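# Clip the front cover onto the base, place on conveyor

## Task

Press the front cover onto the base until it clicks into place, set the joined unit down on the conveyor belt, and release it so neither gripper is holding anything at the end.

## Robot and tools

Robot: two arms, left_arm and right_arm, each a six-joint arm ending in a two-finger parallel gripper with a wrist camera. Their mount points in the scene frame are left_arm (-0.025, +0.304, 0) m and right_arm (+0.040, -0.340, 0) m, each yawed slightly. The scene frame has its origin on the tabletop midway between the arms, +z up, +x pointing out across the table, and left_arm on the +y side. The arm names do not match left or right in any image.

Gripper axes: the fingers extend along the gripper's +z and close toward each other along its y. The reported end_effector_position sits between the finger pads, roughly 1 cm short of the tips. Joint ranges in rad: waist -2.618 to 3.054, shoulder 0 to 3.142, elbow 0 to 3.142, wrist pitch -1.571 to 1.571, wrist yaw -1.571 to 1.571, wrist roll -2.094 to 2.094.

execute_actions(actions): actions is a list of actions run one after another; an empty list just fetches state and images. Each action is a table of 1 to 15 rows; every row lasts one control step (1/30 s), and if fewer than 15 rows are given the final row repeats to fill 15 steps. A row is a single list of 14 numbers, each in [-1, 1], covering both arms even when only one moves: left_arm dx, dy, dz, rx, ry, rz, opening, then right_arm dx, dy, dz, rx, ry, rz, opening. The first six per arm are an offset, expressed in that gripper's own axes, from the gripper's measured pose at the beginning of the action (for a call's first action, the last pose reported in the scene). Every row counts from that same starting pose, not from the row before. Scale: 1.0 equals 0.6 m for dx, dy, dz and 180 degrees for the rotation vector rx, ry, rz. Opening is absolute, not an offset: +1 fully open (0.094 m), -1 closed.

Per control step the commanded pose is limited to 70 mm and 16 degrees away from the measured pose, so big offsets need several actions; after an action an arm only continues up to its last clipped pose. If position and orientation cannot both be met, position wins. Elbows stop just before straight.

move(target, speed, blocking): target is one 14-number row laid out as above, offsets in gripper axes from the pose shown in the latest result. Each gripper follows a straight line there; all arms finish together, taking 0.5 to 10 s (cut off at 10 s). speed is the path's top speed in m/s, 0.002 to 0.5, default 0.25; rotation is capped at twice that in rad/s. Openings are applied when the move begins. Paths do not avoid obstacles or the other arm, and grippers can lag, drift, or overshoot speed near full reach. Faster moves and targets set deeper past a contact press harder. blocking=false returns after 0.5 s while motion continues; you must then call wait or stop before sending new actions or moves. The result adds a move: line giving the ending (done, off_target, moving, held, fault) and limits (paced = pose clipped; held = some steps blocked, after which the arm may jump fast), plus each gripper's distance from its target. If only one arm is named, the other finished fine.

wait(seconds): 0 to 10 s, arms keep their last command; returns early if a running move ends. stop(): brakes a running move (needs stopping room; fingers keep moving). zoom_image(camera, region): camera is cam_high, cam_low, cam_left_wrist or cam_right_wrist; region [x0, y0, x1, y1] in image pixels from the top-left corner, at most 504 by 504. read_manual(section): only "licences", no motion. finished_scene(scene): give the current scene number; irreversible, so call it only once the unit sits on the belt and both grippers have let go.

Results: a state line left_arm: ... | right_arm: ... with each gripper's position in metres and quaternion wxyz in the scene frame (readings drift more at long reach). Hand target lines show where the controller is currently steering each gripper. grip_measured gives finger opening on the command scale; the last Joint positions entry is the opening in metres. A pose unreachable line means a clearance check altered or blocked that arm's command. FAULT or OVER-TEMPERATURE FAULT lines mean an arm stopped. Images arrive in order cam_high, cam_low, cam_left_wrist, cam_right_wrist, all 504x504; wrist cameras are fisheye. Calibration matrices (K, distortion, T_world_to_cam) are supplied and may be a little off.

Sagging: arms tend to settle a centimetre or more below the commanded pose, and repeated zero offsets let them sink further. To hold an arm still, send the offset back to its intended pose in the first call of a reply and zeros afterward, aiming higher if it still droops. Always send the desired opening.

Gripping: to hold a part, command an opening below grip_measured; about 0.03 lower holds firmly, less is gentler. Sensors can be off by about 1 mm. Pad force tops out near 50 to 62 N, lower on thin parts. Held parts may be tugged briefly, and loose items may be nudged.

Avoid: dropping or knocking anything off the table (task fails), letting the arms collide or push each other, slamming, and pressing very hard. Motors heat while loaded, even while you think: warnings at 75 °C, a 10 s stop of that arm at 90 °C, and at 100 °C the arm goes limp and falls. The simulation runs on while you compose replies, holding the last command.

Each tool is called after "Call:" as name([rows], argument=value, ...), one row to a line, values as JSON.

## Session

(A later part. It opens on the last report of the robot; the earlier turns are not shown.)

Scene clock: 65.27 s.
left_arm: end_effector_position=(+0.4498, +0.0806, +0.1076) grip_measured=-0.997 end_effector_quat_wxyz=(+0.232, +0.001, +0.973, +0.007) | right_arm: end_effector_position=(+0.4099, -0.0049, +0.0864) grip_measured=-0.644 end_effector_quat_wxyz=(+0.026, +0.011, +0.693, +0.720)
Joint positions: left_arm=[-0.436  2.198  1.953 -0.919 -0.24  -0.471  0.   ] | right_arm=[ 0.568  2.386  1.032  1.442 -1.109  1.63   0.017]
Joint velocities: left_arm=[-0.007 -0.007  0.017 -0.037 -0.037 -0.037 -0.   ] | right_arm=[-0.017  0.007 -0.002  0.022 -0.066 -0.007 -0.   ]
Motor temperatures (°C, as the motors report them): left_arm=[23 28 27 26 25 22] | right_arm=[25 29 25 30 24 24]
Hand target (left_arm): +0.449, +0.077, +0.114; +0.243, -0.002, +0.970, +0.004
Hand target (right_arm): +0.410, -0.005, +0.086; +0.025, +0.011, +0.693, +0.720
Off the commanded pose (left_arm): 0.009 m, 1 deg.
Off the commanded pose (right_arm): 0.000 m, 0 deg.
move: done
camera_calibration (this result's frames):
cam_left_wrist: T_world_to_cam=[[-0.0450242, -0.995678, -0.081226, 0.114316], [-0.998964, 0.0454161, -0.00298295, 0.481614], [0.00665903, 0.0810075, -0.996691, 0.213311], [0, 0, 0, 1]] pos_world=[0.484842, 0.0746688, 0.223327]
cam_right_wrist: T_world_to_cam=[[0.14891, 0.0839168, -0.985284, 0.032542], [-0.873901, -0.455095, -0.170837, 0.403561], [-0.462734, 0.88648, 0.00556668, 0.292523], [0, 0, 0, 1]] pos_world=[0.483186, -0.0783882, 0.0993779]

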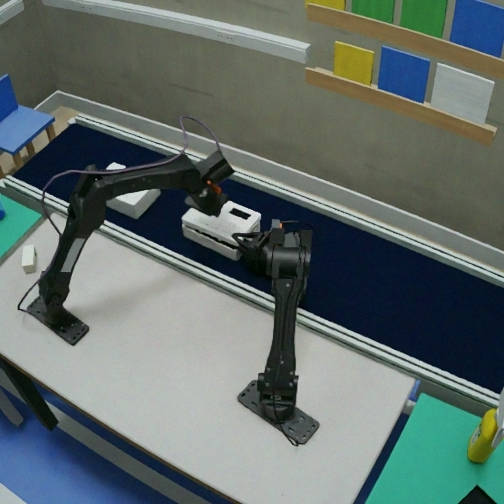

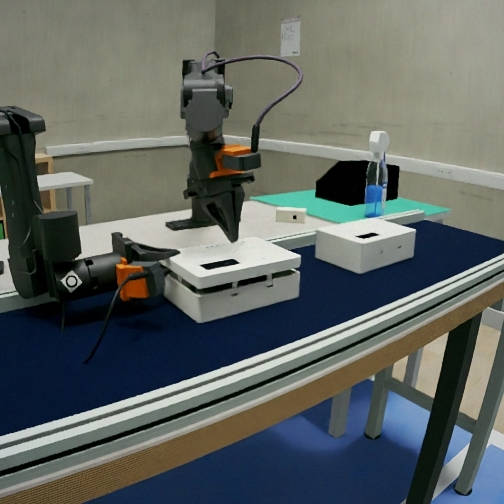

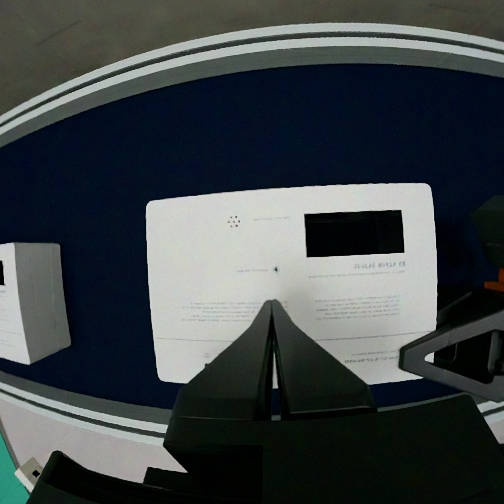

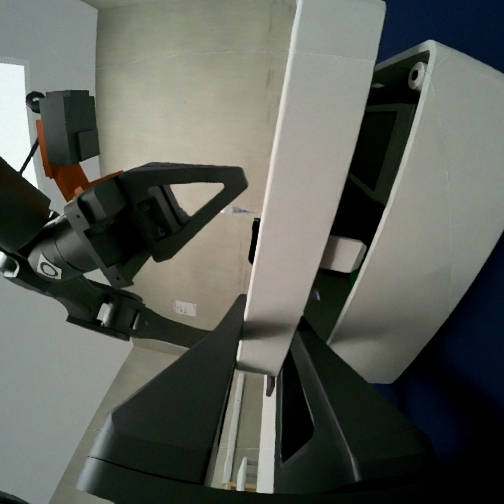

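Call:
move(target=[0.016,0,0.03,0,0,0,-1, 0,0,0,0,0,0,-0.8], speed=0.04)

Call:
zoom_image(camera="cam_low", region=[130, 180, 320, 330])

Scene clock: 66.27 s.
left_arm: end_effector_position=(+0.4521, +0.0793, +0.0940) grip_measured=-0.997 end_effector_quat_wxyz=(+0.238, -0.000, +0.971, +0.004) | right_arm: end_effector_position=(+0.4099, -0.0049, +0.0864) grip_measured=-0.644 end_effector_quat_wxyz=(+0.026, +0.011, +0.693, +0.720)
Joint positions: left_arm=[-0.436  2.198  1.893 -0.846 -0.24  -0.471  0.   ] | right_arm=[ 0.568  2.386  1.032  1.442 -1.109  1.629  0.017]
Joint velocities: left_arm=[-0.007  0.002 -0.007  0.051  0.022  0.022 -0.   ] | right_arm=[ 0.022 -0.012 -0.012  0.007  0.007  0.037 -0.001]
Motor temperatures (°C, as the motors report them): left_arm=[23 28 27 26 25 22] | right_arm=[25 29 25 30 24 24]
Hand target (left_arm): +0.449, +0.081, +0.087; +0.232, +0.001, +0.973, +0.008
Hand target (right_arm): +0.410, -0.005, +0.086; +0.026, +0.011, +0.693, +0.720
Off the commanded pose (left_arm): 0.007 m, 1 deg.
Off the commanded pose (right_arm): 0.000 m, 0 deg.
move: done
camera_calibration (this result's frames):
cam_left_wrist: T_world_to_cam=[[-0.0440697, -0.996227, -0.0747676, 0.111012], [-0.99885, 0.045351, -0.0155271, 0.485045], [0.0188593, 0.0739974, -0.99708, 0.194903], [0, 0, 0, 1]] pos_world=[0.485703, 0.0741736, 0.210165]
cam_right_wrist: T_world_to_cam=[[0.150415, 0.0838302, -0.985062, 0.0319055], [-0.873667, -0.455056, -0.172132, 0.403577], [-0.462689, 0.886508, 0.00479225, 0.292572], [0, 0, 0, 1]] pos_world=[0.483162, -0.0783915, 0.0994952]

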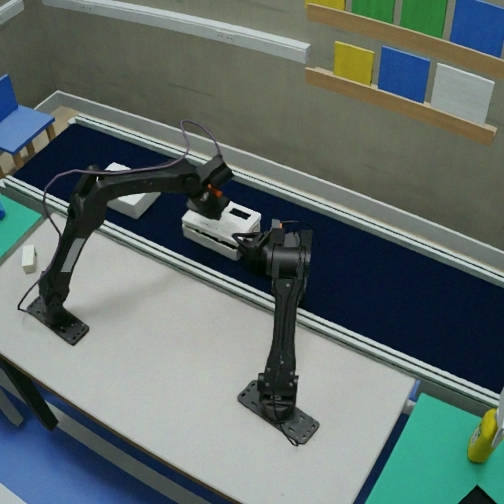

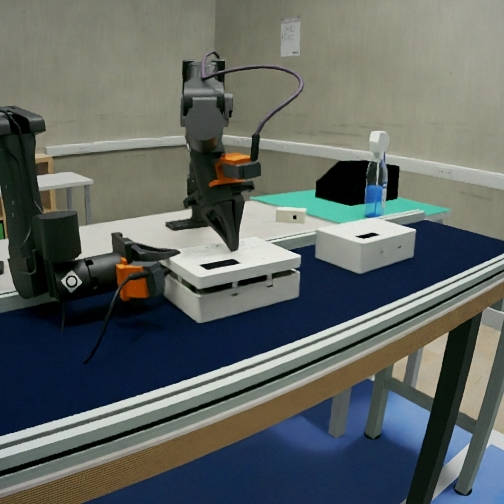

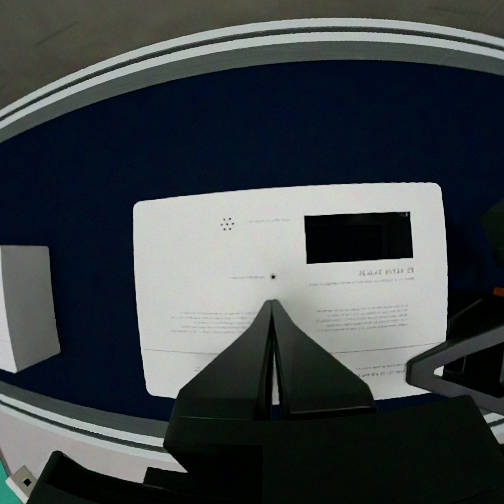

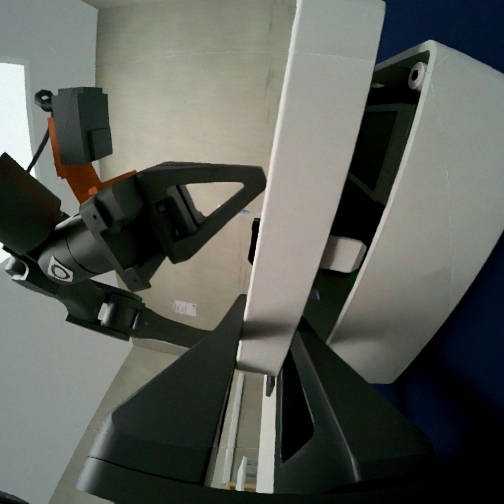

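Region (130, 180, 320, 330) of cam_low's 504x504 image, scaled by 2.653, with more detail than that image has; it fills the top 398 rows of this view, and the rest is white.

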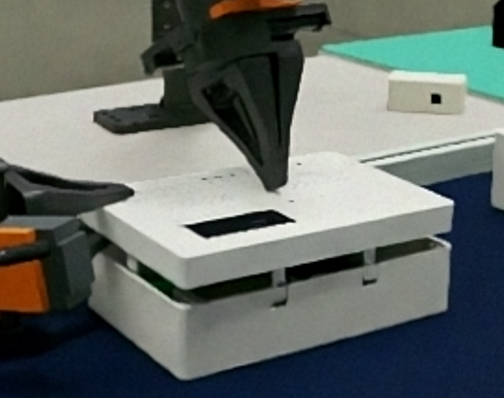

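Call:
execute_actions([
  [[0.008,0,0.012,0,0,0,-1, 0,0,0,0,0,0,-0.45]],
  [[0.008,0,0.012,0,0,0,-1, 0,0.003,-0.03,0,0,0,-0.45]],
  [[0.008,0,0.012,0,0,0,-1, 0,0.003,-0.04,0,0,0,-0.45]],
])

Call:
zoom_image(camera="cam_low", region=[130, 180, 320, 330])

Call:
zoom_image(camera="cam_high", region=[170, 180, 290, 270])

Scene clock: 67.97 s.
left_arm: end_effector_position=(+0.4605, +0.0746, +0.0901) grip_measured=-0.997 end_effector_quat_wxyz=(+0.258, -0.003, +0.966, -0.007) | right_arm: end_effector_position=(+0.4182, -0.0409, +0.0802) grip_measured=-0.452 end_effector_quat_wxyz=(+0.025, +0.024, +0.696, +0.717)
Joint positions: left_arm=[-0.436  2.198  1.858 -0.764 -0.24  -0.471  0.   ] | right_arm=[ 0.477  2.386  0.996  1.468 -1.182  1.642  0.026]
Joint velocities: left_arm=[-0.002  0.002  0.012 -0.007  0.022 -0.037 -0.001] | right_arm=[ 0.017  0.002 -0.002  0.037 -0.007  0.037 -0.   ]
Motor temperatures (°C, as the motors report them): left_arm=[23 29 27 26 25 22] | right_arm=[25 29 25 30 24 24]
Hand target (left_arm): +0.456, +0.077, +0.081; +0.248, -0.002, +0.969, -0.002
Hand target (right_arm): +0.413, -0.043, +0.084; +0.025, +0.017, +0.695, +0.718
Off the commanded pose (left_arm): 0.011 m, 1 deg.
Off the commanded pose (right_arm): 0.008 m, 1 deg.
camera_calibration (this result's frames):
cam_left_wrist: T_world_to_cam=[[-0.0411048, -0.997705, -0.0538012, 0.103304], [-0.997367, 0.0441918, -0.0575042, 0.496747], [0.0597498, 0.0512958, -0.996895, 0.174057], [0, 0, 0, 1]] pos_world=[0.489285, 0.0721861, 0.207639]
cam_right_wrist: T_world_to_cam=[[0.13197, 0.0732425, -0.988544, 0.0351384], [-0.884678, -0.441143, -0.150789, 0.396796], [-0.447133, 0.894443, 0.00657837, 0.32205], [0, 0, 0, 1]] pos_world=[0.490399, -0.115586, 0.0924498]

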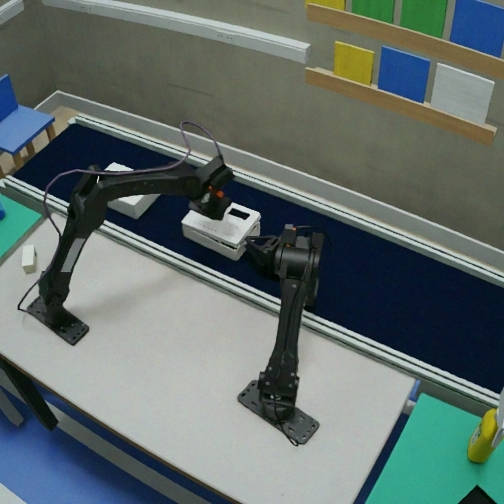

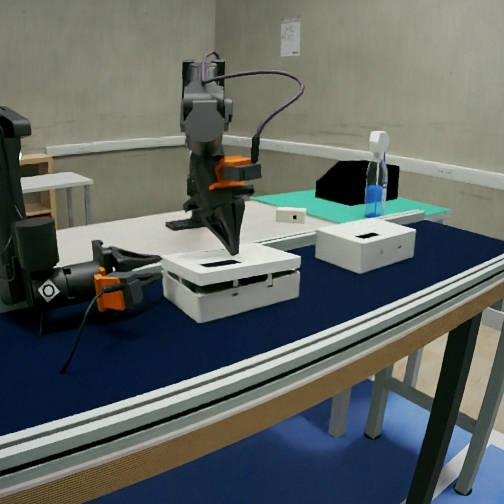

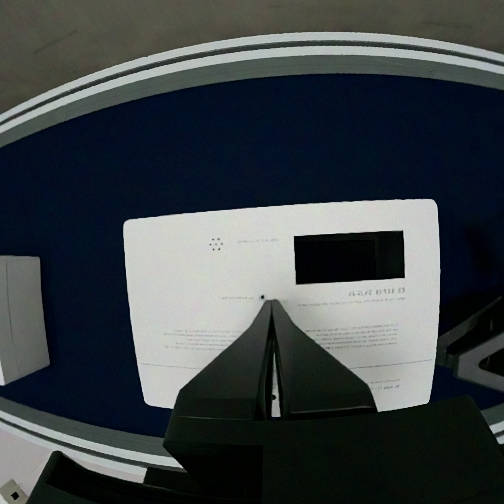

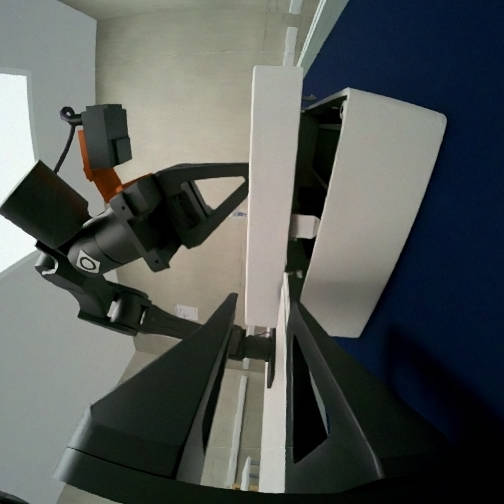

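Region (130, 180, 320, 330) of cam_low's 504x504 image, scaled by 2.653, with more detail than that image has; it fills the top 398 rows of this view, and the rest is white.

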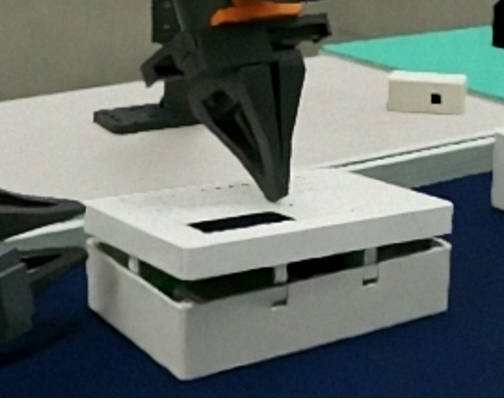

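Region (170, 180, 290, 270) of cam_high's 504x504 image, scaled by 4.200, with more detail than that image has; it fills the top 378 rows of this view, and the rest is white.

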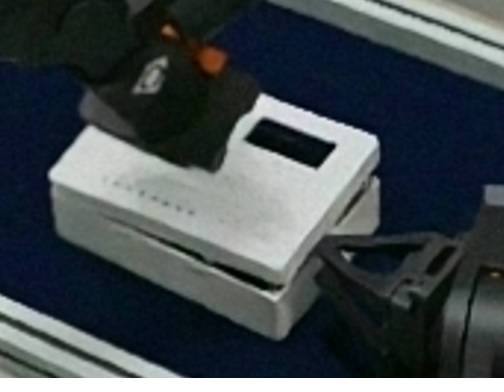

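Call:
execute_actions([
  [[0.03,0,0.005,0,0,0,-1, 0,0.005,-0.03,0,0,0,-0.45]],
  [[0.02,0,0.005,0,0,0,-1, 0,0.003,0,0,0,0,-0.45]],
])

Call:
zoom_image(camera="cam_low", region=[130, 180, 320, 330])

Call:
zoom_image(camera="cam_high", region=[170, 180, 290, 270])

Scene clock: 69.27 s.
left_arm: end_effector_position=(+0.4529, +0.0777, +0.0896) grip_measured=-0.997 end_effector_quat_wxyz=(+0.277, -0.008, +0.961, -0.017) | right_arm: end_effector_position=(+0.4239, -0.0553, +0.0804) grip_measured=-0.452 end_effector_quat_wxyz=(+0.028, +0.027, +0.696, +0.717)
Joint positions: left_arm=[-0.44   2.126  1.722 -0.654 -0.245 -0.478  0.   ] | right_arm=[ 0.438  2.386  0.996  1.473 -1.214  1.648  0.026]
Joint velocities: left_arm=[ 0.012  0.012 -0.002 -0.081  0.007 -0.022 -0.001] | right_arm=[ 0.017 -0.007 -0.007  0.022  0.007  0.022  0.   ]
Motor temperatures (°C, as the motors report them): left_arm=[23 29 27 26 25 22] | right_arm=[25 29 25 30 24 24]
Hand target (left_arm): +0.445, +0.077, +0.081; +0.268, -0.006, +0.963, -0.012
Hand target (right_arm): +0.424, -0.055, +0.082; +0.028, +0.027, +0.696, +0.717
Off the commanded pose (left_arm): 0.011 m, 1 deg.
Off the commanded pose (right_arm): 0.002 m, 0 deg.
camera_calibration (this result's frames):
cam_left_wrist: T_world_to_cam=[[-0.0349367, -0.998834, -0.0333222, 0.101471], [-0.994363, 0.0380816, -0.0989565, 0.491795], [0.10011, 0.0296772, -0.994534, 0.157027], [0, 0, 0, 1]] pos_world=[0.476847, 0.0779647, 0.208216]
cam_right_wrist: T_world_to_cam=[[0.131525, 0.0718013, -0.988709, 0.0358074], [-0.887961, -0.434872, -0.149704, 0.397167], [-0.440711, 0.897625, 0.00656026, 0.334952], [0, 0, 0, 1]] pos_world=[0.495576, -0.130515, 0.0926631]

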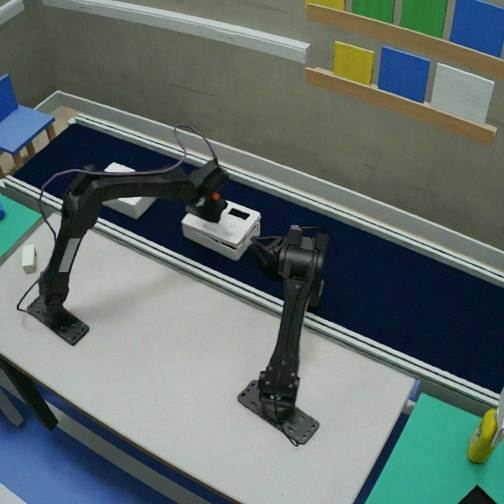

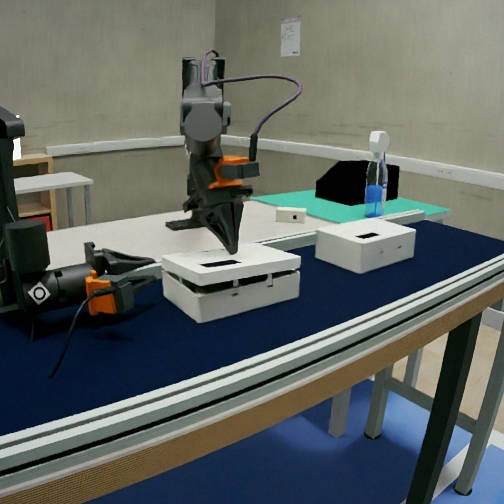

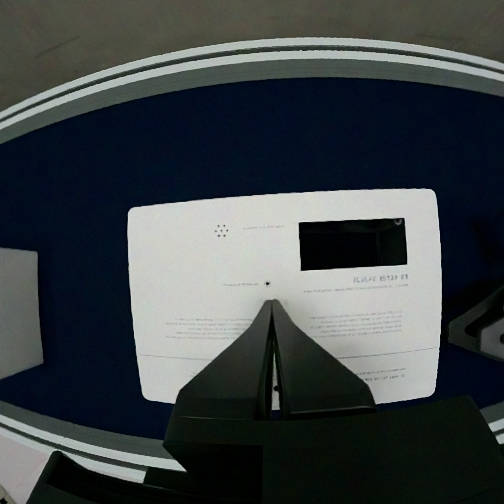

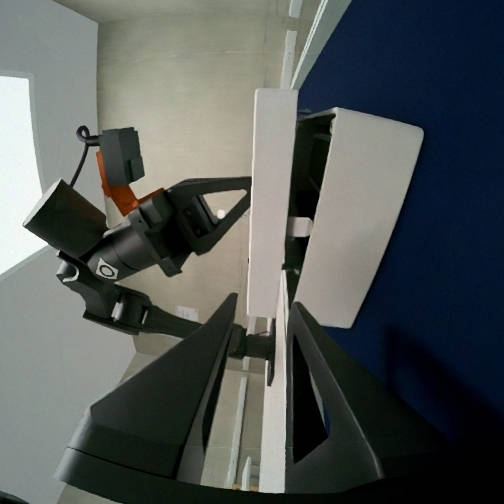

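Region (130, 180, 320, 330) of cam_low's 504x504 image, scaled by 2.653, with more detail than that image has; it fills the top 398 rows of this view, and the rest is white.

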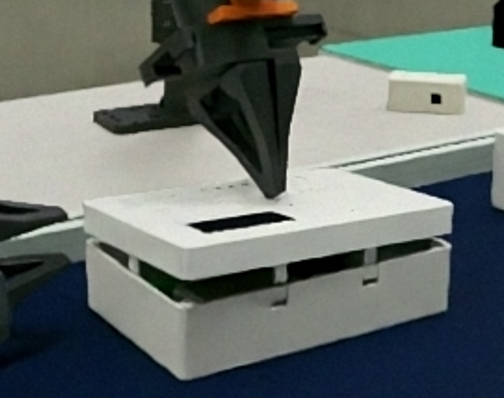

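Region (170, 180, 290, 270) of cam_high's 504x504 image, scaled by 4.200, with more detail than that image has; it fills the top 378 rows of this view, and the rest is white.

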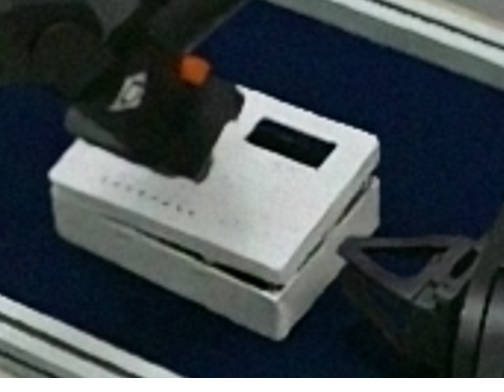

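Call:
execute_actions([
  [[-0.018,0,-0.03,0,0,0,-1, 0,0.003,0,0,0,0,-0.45]],
])

Call:
move(target=[-0.047,-0.092,0.026,0,0,0,-1, 0,0,0,0,0,0,-0.45], speed=0.1)

Scene clock: 70.27 s.
left_arm: end_effector_position=(+0.4516, +0.0784, +0.0984) grip_measured=-0.997 end_effector_quat_wxyz=(+0.272, -0.007, +0.962, -0.014) | right_arm: end_effector_position=(+0.4239, -0.0553, +0.0804) grip_measured=-0.452 end_effector_quat_wxyz=(+0.028, +0.027, +0.696, +0.717)
Joint positions: left_arm=[-0.44   2.126  1.762 -0.708 -0.245 -0.478  0.   ] | right_arm=[ 0.438  2.386  0.996  1.473 -1.214  1.648  0.026]
Joint velocities: left_arm=[-0.017  0.002 -0.012 -0.007  0.022 -0.081  0.   ] | right_arm=[-0.012  0.002  0.002 -0.095 -0.037  0.037 -0.   ]
Motor temperatures (°C, as the motors report them): left_arm=[23 29 27 26 25 22] | right_arm=[25 29 25 30 24 24]
Hand target (left_arm): +0.452, +0.078, +0.110; +0.277, -0.008, +0.961, -0.017
Hand target (right_arm): +0.424, -0.055, +0.082; +0.028, +0.027, +0.696, +0.717
Off the commanded pose (left_arm): 0.012 m, 1 deg.
Off the commanded pose (right_arm): 0.002 m, 0 deg.
camera_calibration (this result's frames):
cam_left_wrist: T_world_to_cam=[[-0.0353579, -0.99859, -0.0396036, 0.103229], [-0.995438, 0.0387049, -0.0872069, 0.490679], [0.0886168, 0.0363395, -0.995403, 0.170602], [0, 0, 0, 1]] pos_world=[0.476972, 0.0778922, 0.216696]
cam_right_wrist: T_world_to_cam=[[0.131525, 0.0718013, -0.988709, 0.0358074], [-0.887961, -0.434872, -0.149704, 0.397167], [-0.440711, 0.897625, 0.00656026, 0.334952], [0, 0, 0, 1]] pos_world=[0.495576, -0.130515, 0.0926631]

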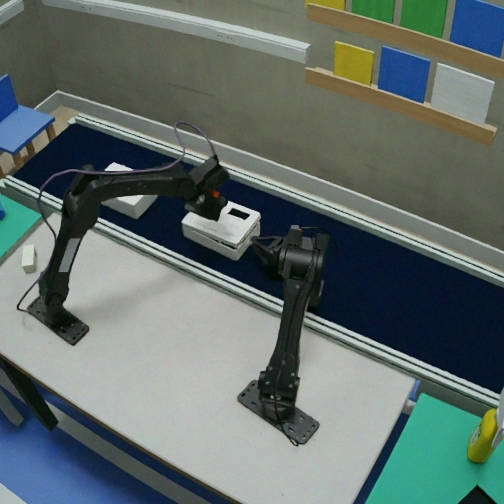

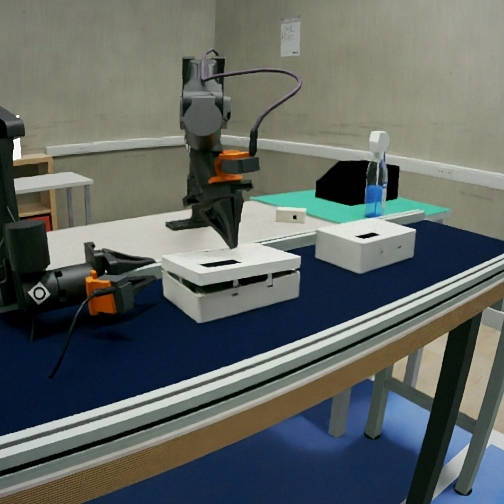

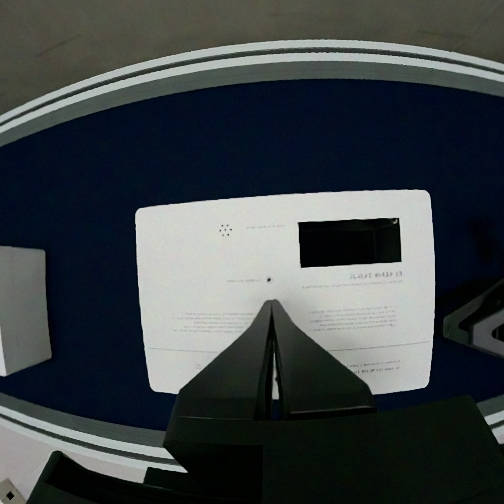

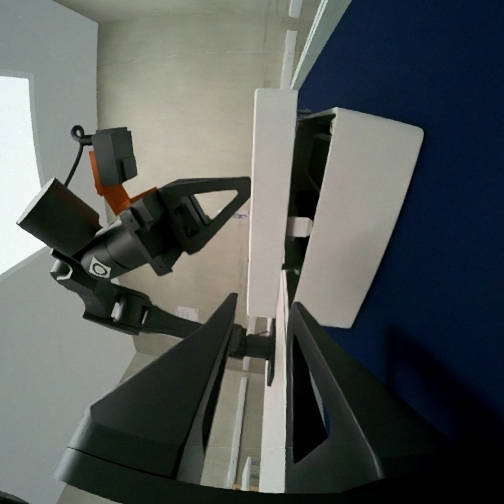

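Scene clock: 71.50 s.
left_arm: end_effector_position=(+0.4844, +0.0242, +0.0990) grip_measured=-0.997 end_effector_quat_wxyz=(+0.271, -0.005, +0.962, -0.023) | right_arm: end_effector_position=(+0.4239, -0.0553, +0.0804) grip_measured=-0.452 end_effector_quat_wxyz=(+0.028, +0.027, +0.696, +0.717)
Joint positions: left_arm=[-0.495  2.39   2.205 -0.893 -0.253 -0.526  0.   ] | right_arm=[ 0.438  2.386  0.996  1.473 -1.214  1.648  0.026]
Joint velocities: left_arm=[-0.007 -0.002  0.002 -0.022  0.022 -0.066  0.001] | right_arm=[-0.002  0.007 -0.017 -0.022 -0.022 -0.022  0.   ]
Motor temperatures (°C, as the motors report them): left_arm=[23 29 27 26 25 22] | right_arm=[25 29 25 30 24 24]
Hand target (left_arm): +0.484, +0.024, +0.100; +0.272, -0.007, +0.962, -0.014
Hand target (right_arm): +0.424, -0.055, +0.080; +0.028, +0.027, +0.696, +0.717
Off the commanded pose (left_arm): 0.003 m, 1 deg.
Off the commanded pose (right_arm): 0.000 m, 0 deg.
move: done
camera_calibration (this result's frames):
cam_left_wrist: T_world_to_cam=[[-0.0455752, -0.998691, -0.0232281, 0.0535564], [-0.995208, 0.0474054, -0.0855201, 0.524972], [0.0865093, 0.0192192, -0.996066, 0.171817], [0, 0, 0, 1]] pos_world=[0.510033, 0.0252976, 0.217281]
cam_right_wrist: T_world_to_cam=[[0.131525, 0.0718013, -0.988709, 0.0358074], [-0.887961, -0.434872, -0.149704, 0.397167], [-0.440711, 0.897625, 0.00656026, 0.334952], [0, 0, 0, 1]] pos_world=[0.495576, -0.130515, 0.0926631]

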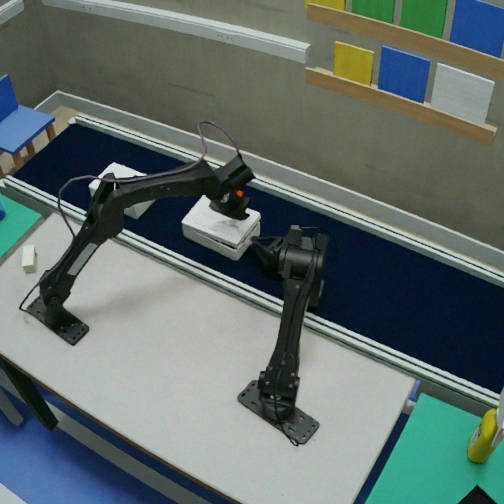

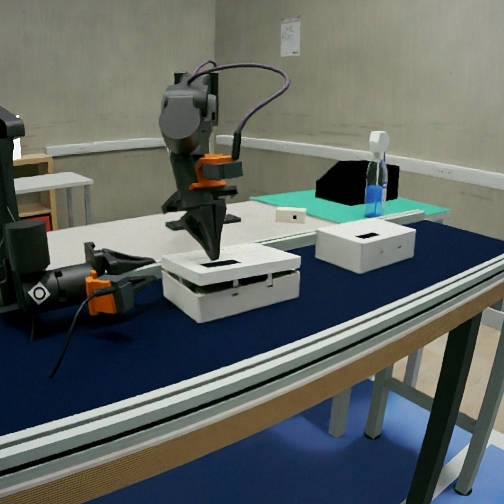

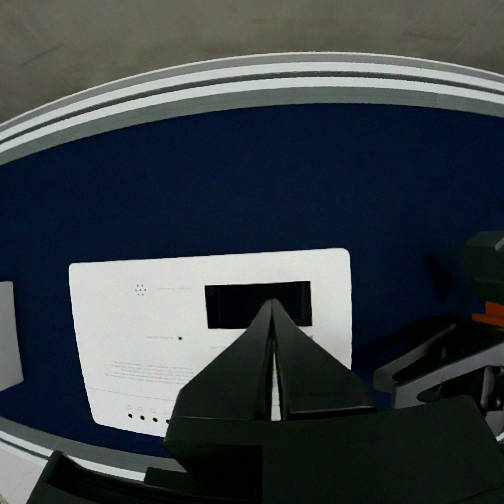

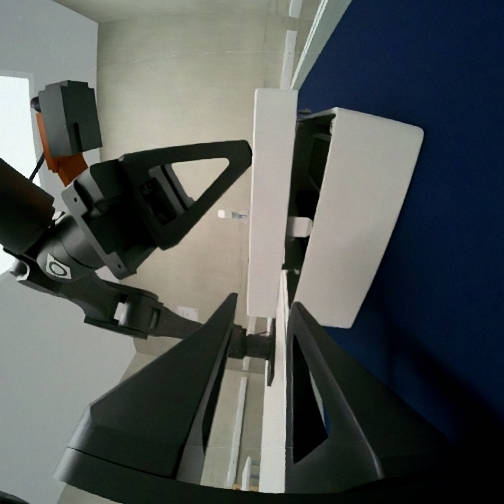

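Call:
move(target=[0.0,0,0.03,0,0,0,-1, 0,0,0,0,0,0,-0.45], speed=0.04)

Call:
zoom_image(camera="cam_low", region=[130, 180, 320, 330])

Call:
zoom_image(camera="cam_high", region=[170, 180, 290, 270])

Scene clock: 72.50 s.
left_arm: end_effector_position=(+0.4897, +0.0206, +0.0945) grip_measured=-0.997 end_effector_quat_wxyz=(+0.277, -0.005, +0.960, -0.028) | right_arm: end_effector_position=(+0.4239, -0.0553, +0.0804) grip_measured=-0.452 end_effector_quat_wxyz=(+0.028, +0.027, +0.696, +0.717)
Joint positions: left_arm=[-0.495  2.405  2.205 -0.861 -0.253 -0.525  0.   ] | right_arm=[ 0.438  2.386  0.996  1.473 -1.214  1.648  0.026]
Joint velocities: left_arm=[-0.002 -0.007 -0.007 -0.051 -0.022 -0.051 -0.   ] | right_arm=[-0.017 -0.017 -0.007 -0.007  0.022  0.051 -0.001]
Motor temperatures (°C, as the motors report them): left_arm=[23 29 27 26 25 22] | right_arm=[25 29 25 30 24 24]
Hand target (left_arm): +0.493, +0.024, +0.084; +0.271, -0.005, +0.962, -0.023
Hand target (right_arm): +0.424, -0.055, +0.080; +0.028, +0.027, +0.696, +0.717
Off the commanded pose (left_arm): 0.012 m, 1 deg.
Off the commanded pose (right_arm): 0.000 m, 0 deg.
move: off_target (left_arm)
camera_calibration (this result's frames):
cam_left_wrist: T_world_to_cam=[[-0.0461366, -0.998828, -0.0146019, 0.0495802], [-0.99385, 0.0473698, -0.100091, 0.530791], [0.100666, 0.00989419, -0.994871, 0.16011], [0, 0, 0, 1]] pos_world=[0.513697, 0.0227945, 0.21314]
cam_right_wrist: T_world_to_cam=[[0.131525, 0.0718013, -0.988709, 0.0358074], [-0.887961, -0.434872, -0.149704, 0.397167], [-0.440711, 0.897625, 0.00656026, 0.334952], [0, 0, 0, 1]] pos_world=[0.495576, -0.130515, 0.0926631]

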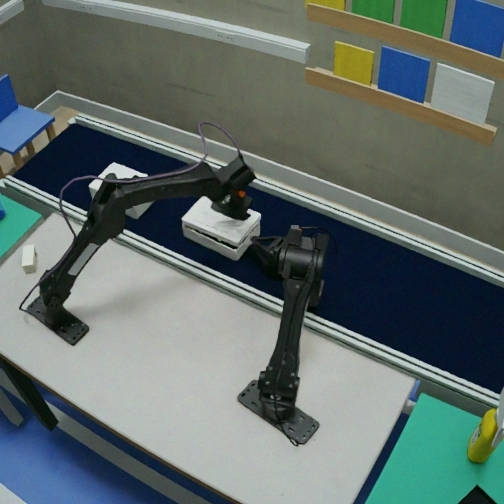

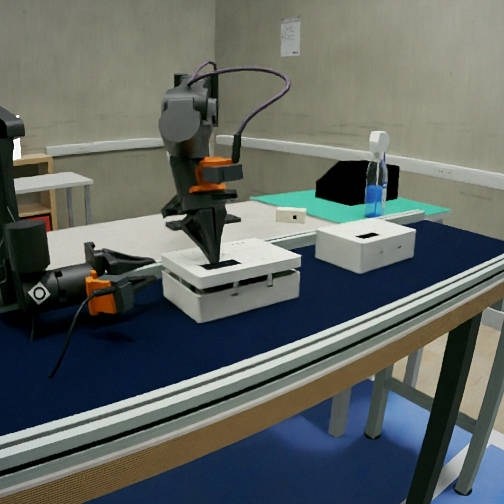

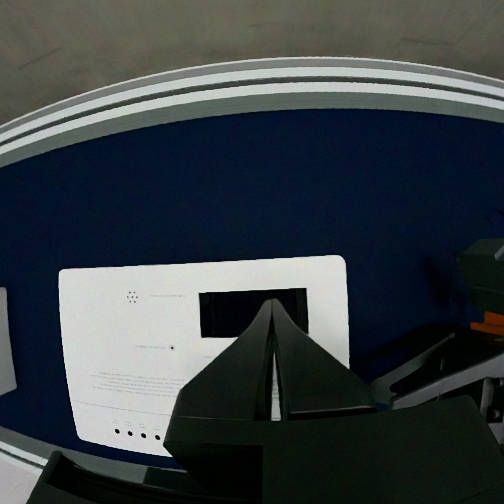

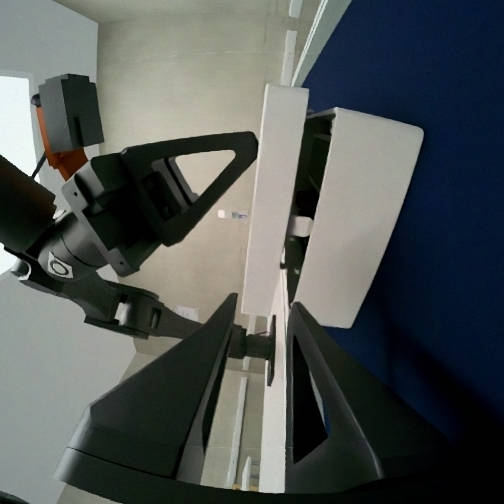

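Region (130, 180, 320, 330) of cam_low's 504x504 image, scaled by 2.653, with more detail than that image has; it fills the top 398 rows of this view, and the rest is white.

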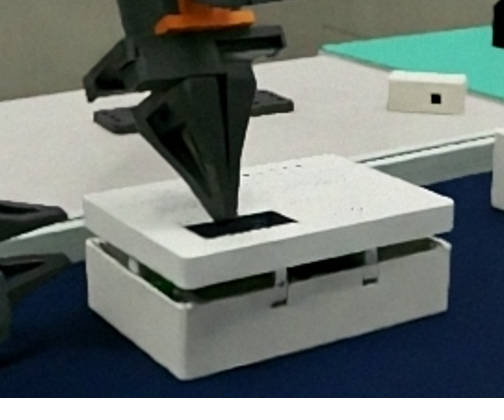

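Region (170, 180, 290, 270) of cam_high's 504x504 image, scaled by 4.200, with more detail than that image has; it fills the top 378 rows of this view, and the rest is white.

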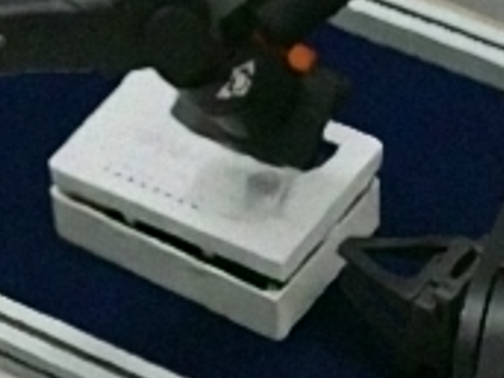

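Call:
move(target=[-0.015,0,-0.03,0,0,0,-1, 0,-0.022,0.02,0,0,0,-0.45], speed=0.05)

Call:
zoom_image(camera="cam_low", region=[130, 180, 320, 330])

Call:
zoom_image(camera="cam_high", region=[170, 180, 290, 270])

Scene clock: 75.00 s.
left_arm: end_effector_position=(+0.4886, +0.0213, +0.1068) grip_measured=-0.997 end_effector_quat_wxyz=(+0.276, -0.005, +0.961, -0.027) | right_arm: end_effector_position=(+0.4210, -0.0499, +0.0723) grip_measured=-0.452 end_effector_quat_wxyz=(+0.025, +0.029, +0.697, +0.716)
Joint positions: left_arm=[-0.495  2.405  2.255 -0.913 -0.253 -0.525  0.   ] | right_arm=[ 0.454  2.411  0.996  1.49  -1.198  1.648  0.026]
Joint velocities: left_arm=[ 0.007 -0.002 -0.002 -0.022  0.007 -0.051  0.   ] | right_arm=[-0.022  0.007  0.012  0.007  0.066  0.022 -0.001]
Motor temperatures (°C, as the motors report them): left_arm=[23 29 27 26 25 22] | right_arm=[25 29 25 30 24 24]
Hand target (left_arm): +0.488, +0.021, +0.115; +0.278, -0.005, +0.960, -0.028
Hand target (right_arm): +0.424, -0.043, +0.068; +0.028, +0.027, +0.696, +0.717
Off the commanded pose (left_arm): 0.008 m, 0 deg.
Off the commanded pose (right_arm): 0.009 m, 0 deg.
move: done
camera_calibration (this result's frames):
cam_left_wrist: T_world_to_cam=[[-0.0464876, -0.998791, -0.0159702, 0.050747], [-0.994023, 0.0478348, -0.0981381, 0.53076], [0.0987834, 0.0113125, -0.995045, 0.173364], [0, 0, 0, 1]] pos_world=[0.512821, 0.0233357, 0.225403]
cam_right_wrist: T_world_to_cam=[[0.124329, 0.070676, -0.989721, 0.0307685], [-0.889013, -0.435063, -0.142746, 0.395652], [-0.440679, 0.897622, 0.00874099, 0.328694], [0, 0, 0, 1]] pos_world=[0.492763, -0.125084, 0.0840567]

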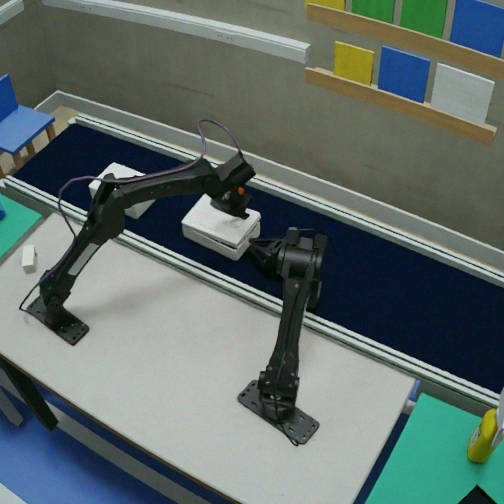

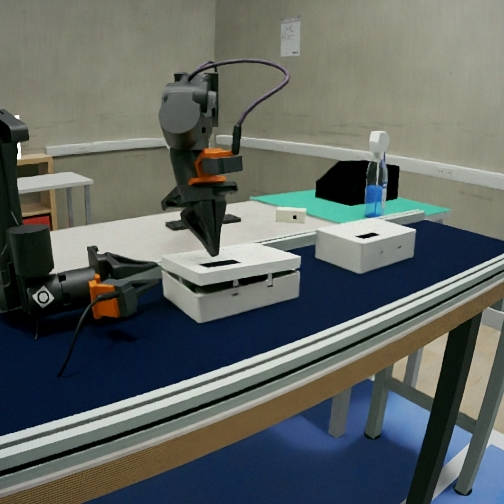

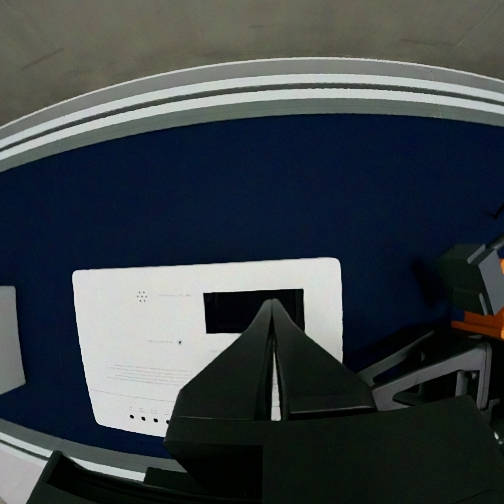

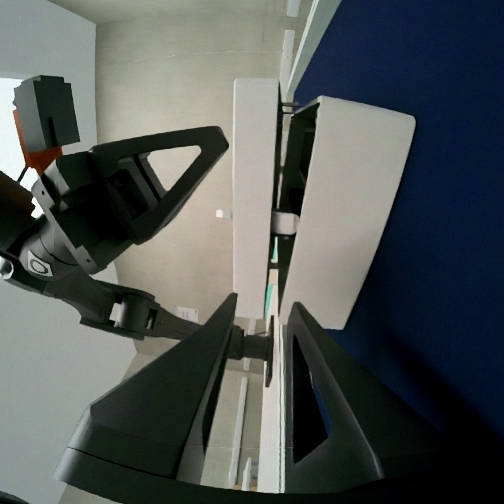

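Region (130, 180, 320, 330) of cam_low's 504x504 image, scaled by 2.653, with more detail than that image has; it fills the top 398 rows of this view, and the rest is white.

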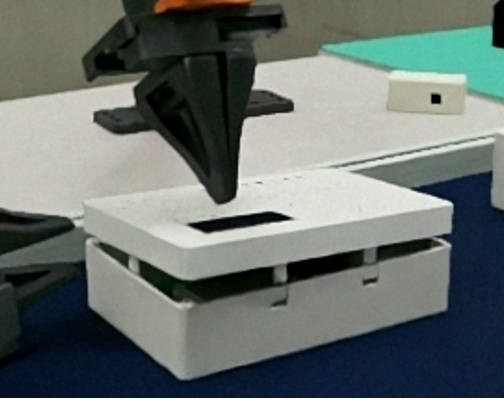

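Region (170, 180, 290, 270) of cam_high's 504x504 image, scaled by 4.200, with more detail than that image has; it fills the top 378 rows of this view, and the rest is white.

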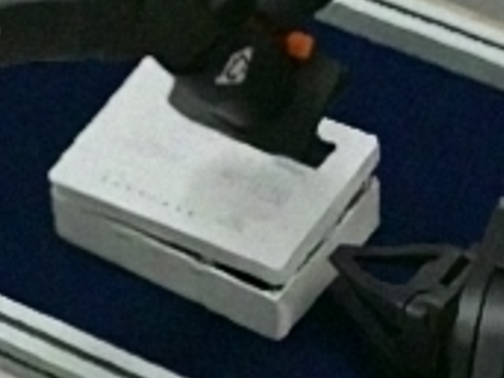

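Call:
move(target=[0,0,0,0,0,0,-1, 0,0,0.05,0,0,0,-0.6], speed=0.03)

Call:
zoom_image(camera="cam_low", region=[130, 180, 320, 330])

Call:
zoom_image(camera="cam_high", region=[170, 180, 290, 270])

Scene clock: 76.40 s.
left_arm: end_effector_position=(+0.4880, +0.0217, +0.1064) grip_measured=-0.997 end_effector_quat_wxyz=(+0.275, -0.005, +0.961, -0.026) | right_arm: end_effector_position=(+0.4181, -0.0269, +0.0734) grip_measured=-0.598 end_effector_quat_wxyz=(+0.019, +0.032, +0.697, +0.716)
Joint positions: left_arm=[-0.495  2.405  2.255 -0.917 -0.253 -0.525  0.   ] | right_arm=[ 0.512  2.411  1.019  1.455 -1.144  1.648  0.019]
Joint velocities: left_arm=[-0.007 -0.012 -0.007  0.007 -0.051 -0.007  0.   ] | right_arm=[ 0.007  0.002  0.002 -0.022 -0.037  0.051 -0.001]
Motor temperatures (°C, as the motors report them): left_arm=[23 29 27 26 25 22] | right_arm=[25 29 25 30 24 24]
Hand target (left_arm): +0.489, +0.021, +0.107; +0.276, -0.005, +0.961, -0.027
Hand target (right_arm): +0.423, -0.020, +0.073; +0.025, +0.029, +0.696, +0.717
Off the commanded pose (left_arm): 0.001 m, 0 deg.
Off the commanded pose (right_arm): 0.009 m, 1 deg.
move: done
camera_calibration (this result's frames):
cam_left_wrist: T_world_to_cam=[[-0.0465359, -0.998759, -0.0177166, 0.0513205], [-0.9943, 0.0480167, -0.0951933, 0.529913], [0.0959259, 0.0131858, -0.995301, 0.174399], [0, 0, 0, 1]] pos_world=[0.512551, 0.0235126, 0.224933]
cam_right_wrist: T_world_to_cam=[[0.111041, 0.0706906, -0.991299, 0.0362682], [-0.888917, -0.438974, -0.130876, 0.40221], [-0.444406, 0.895715, 0.014094, 0.307893], [0, 0, 0, 1]] pos_world=[0.490333, -0.101789, 0.0842528]

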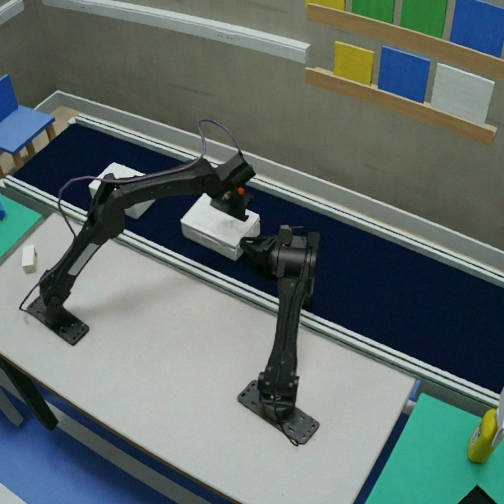

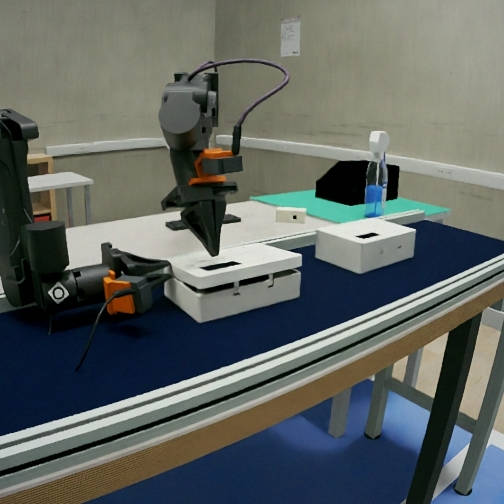

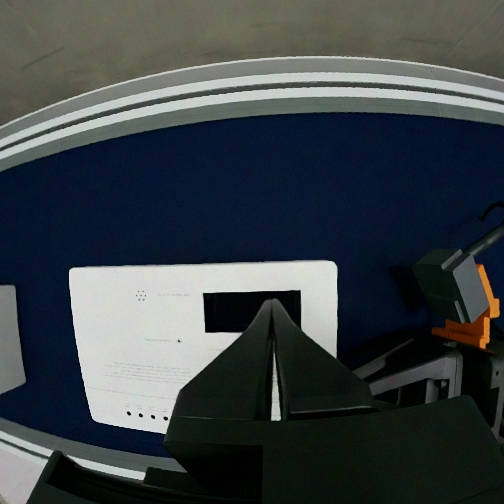

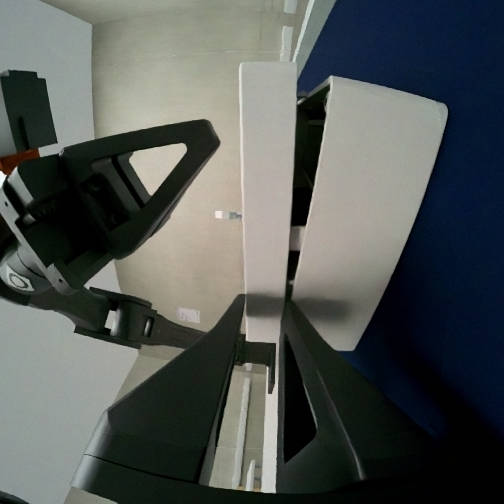

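Region (130, 180, 320, 330) of cam_low's 504x504 image, scaled by 2.653, with more detail than that image has; it fills the top 398 rows of this view, and the rest is white.

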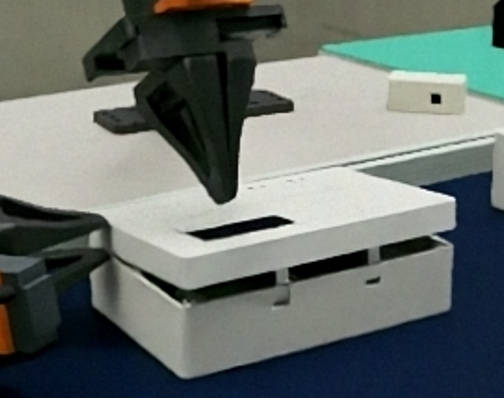

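Region (170, 180, 290, 270) of cam_high's 504x504 image, scaled by 4.200, with more detail than that image has; it fills the top 378 rows of this view, and the rest is white.

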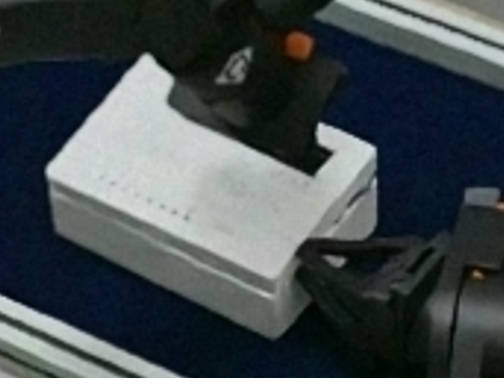

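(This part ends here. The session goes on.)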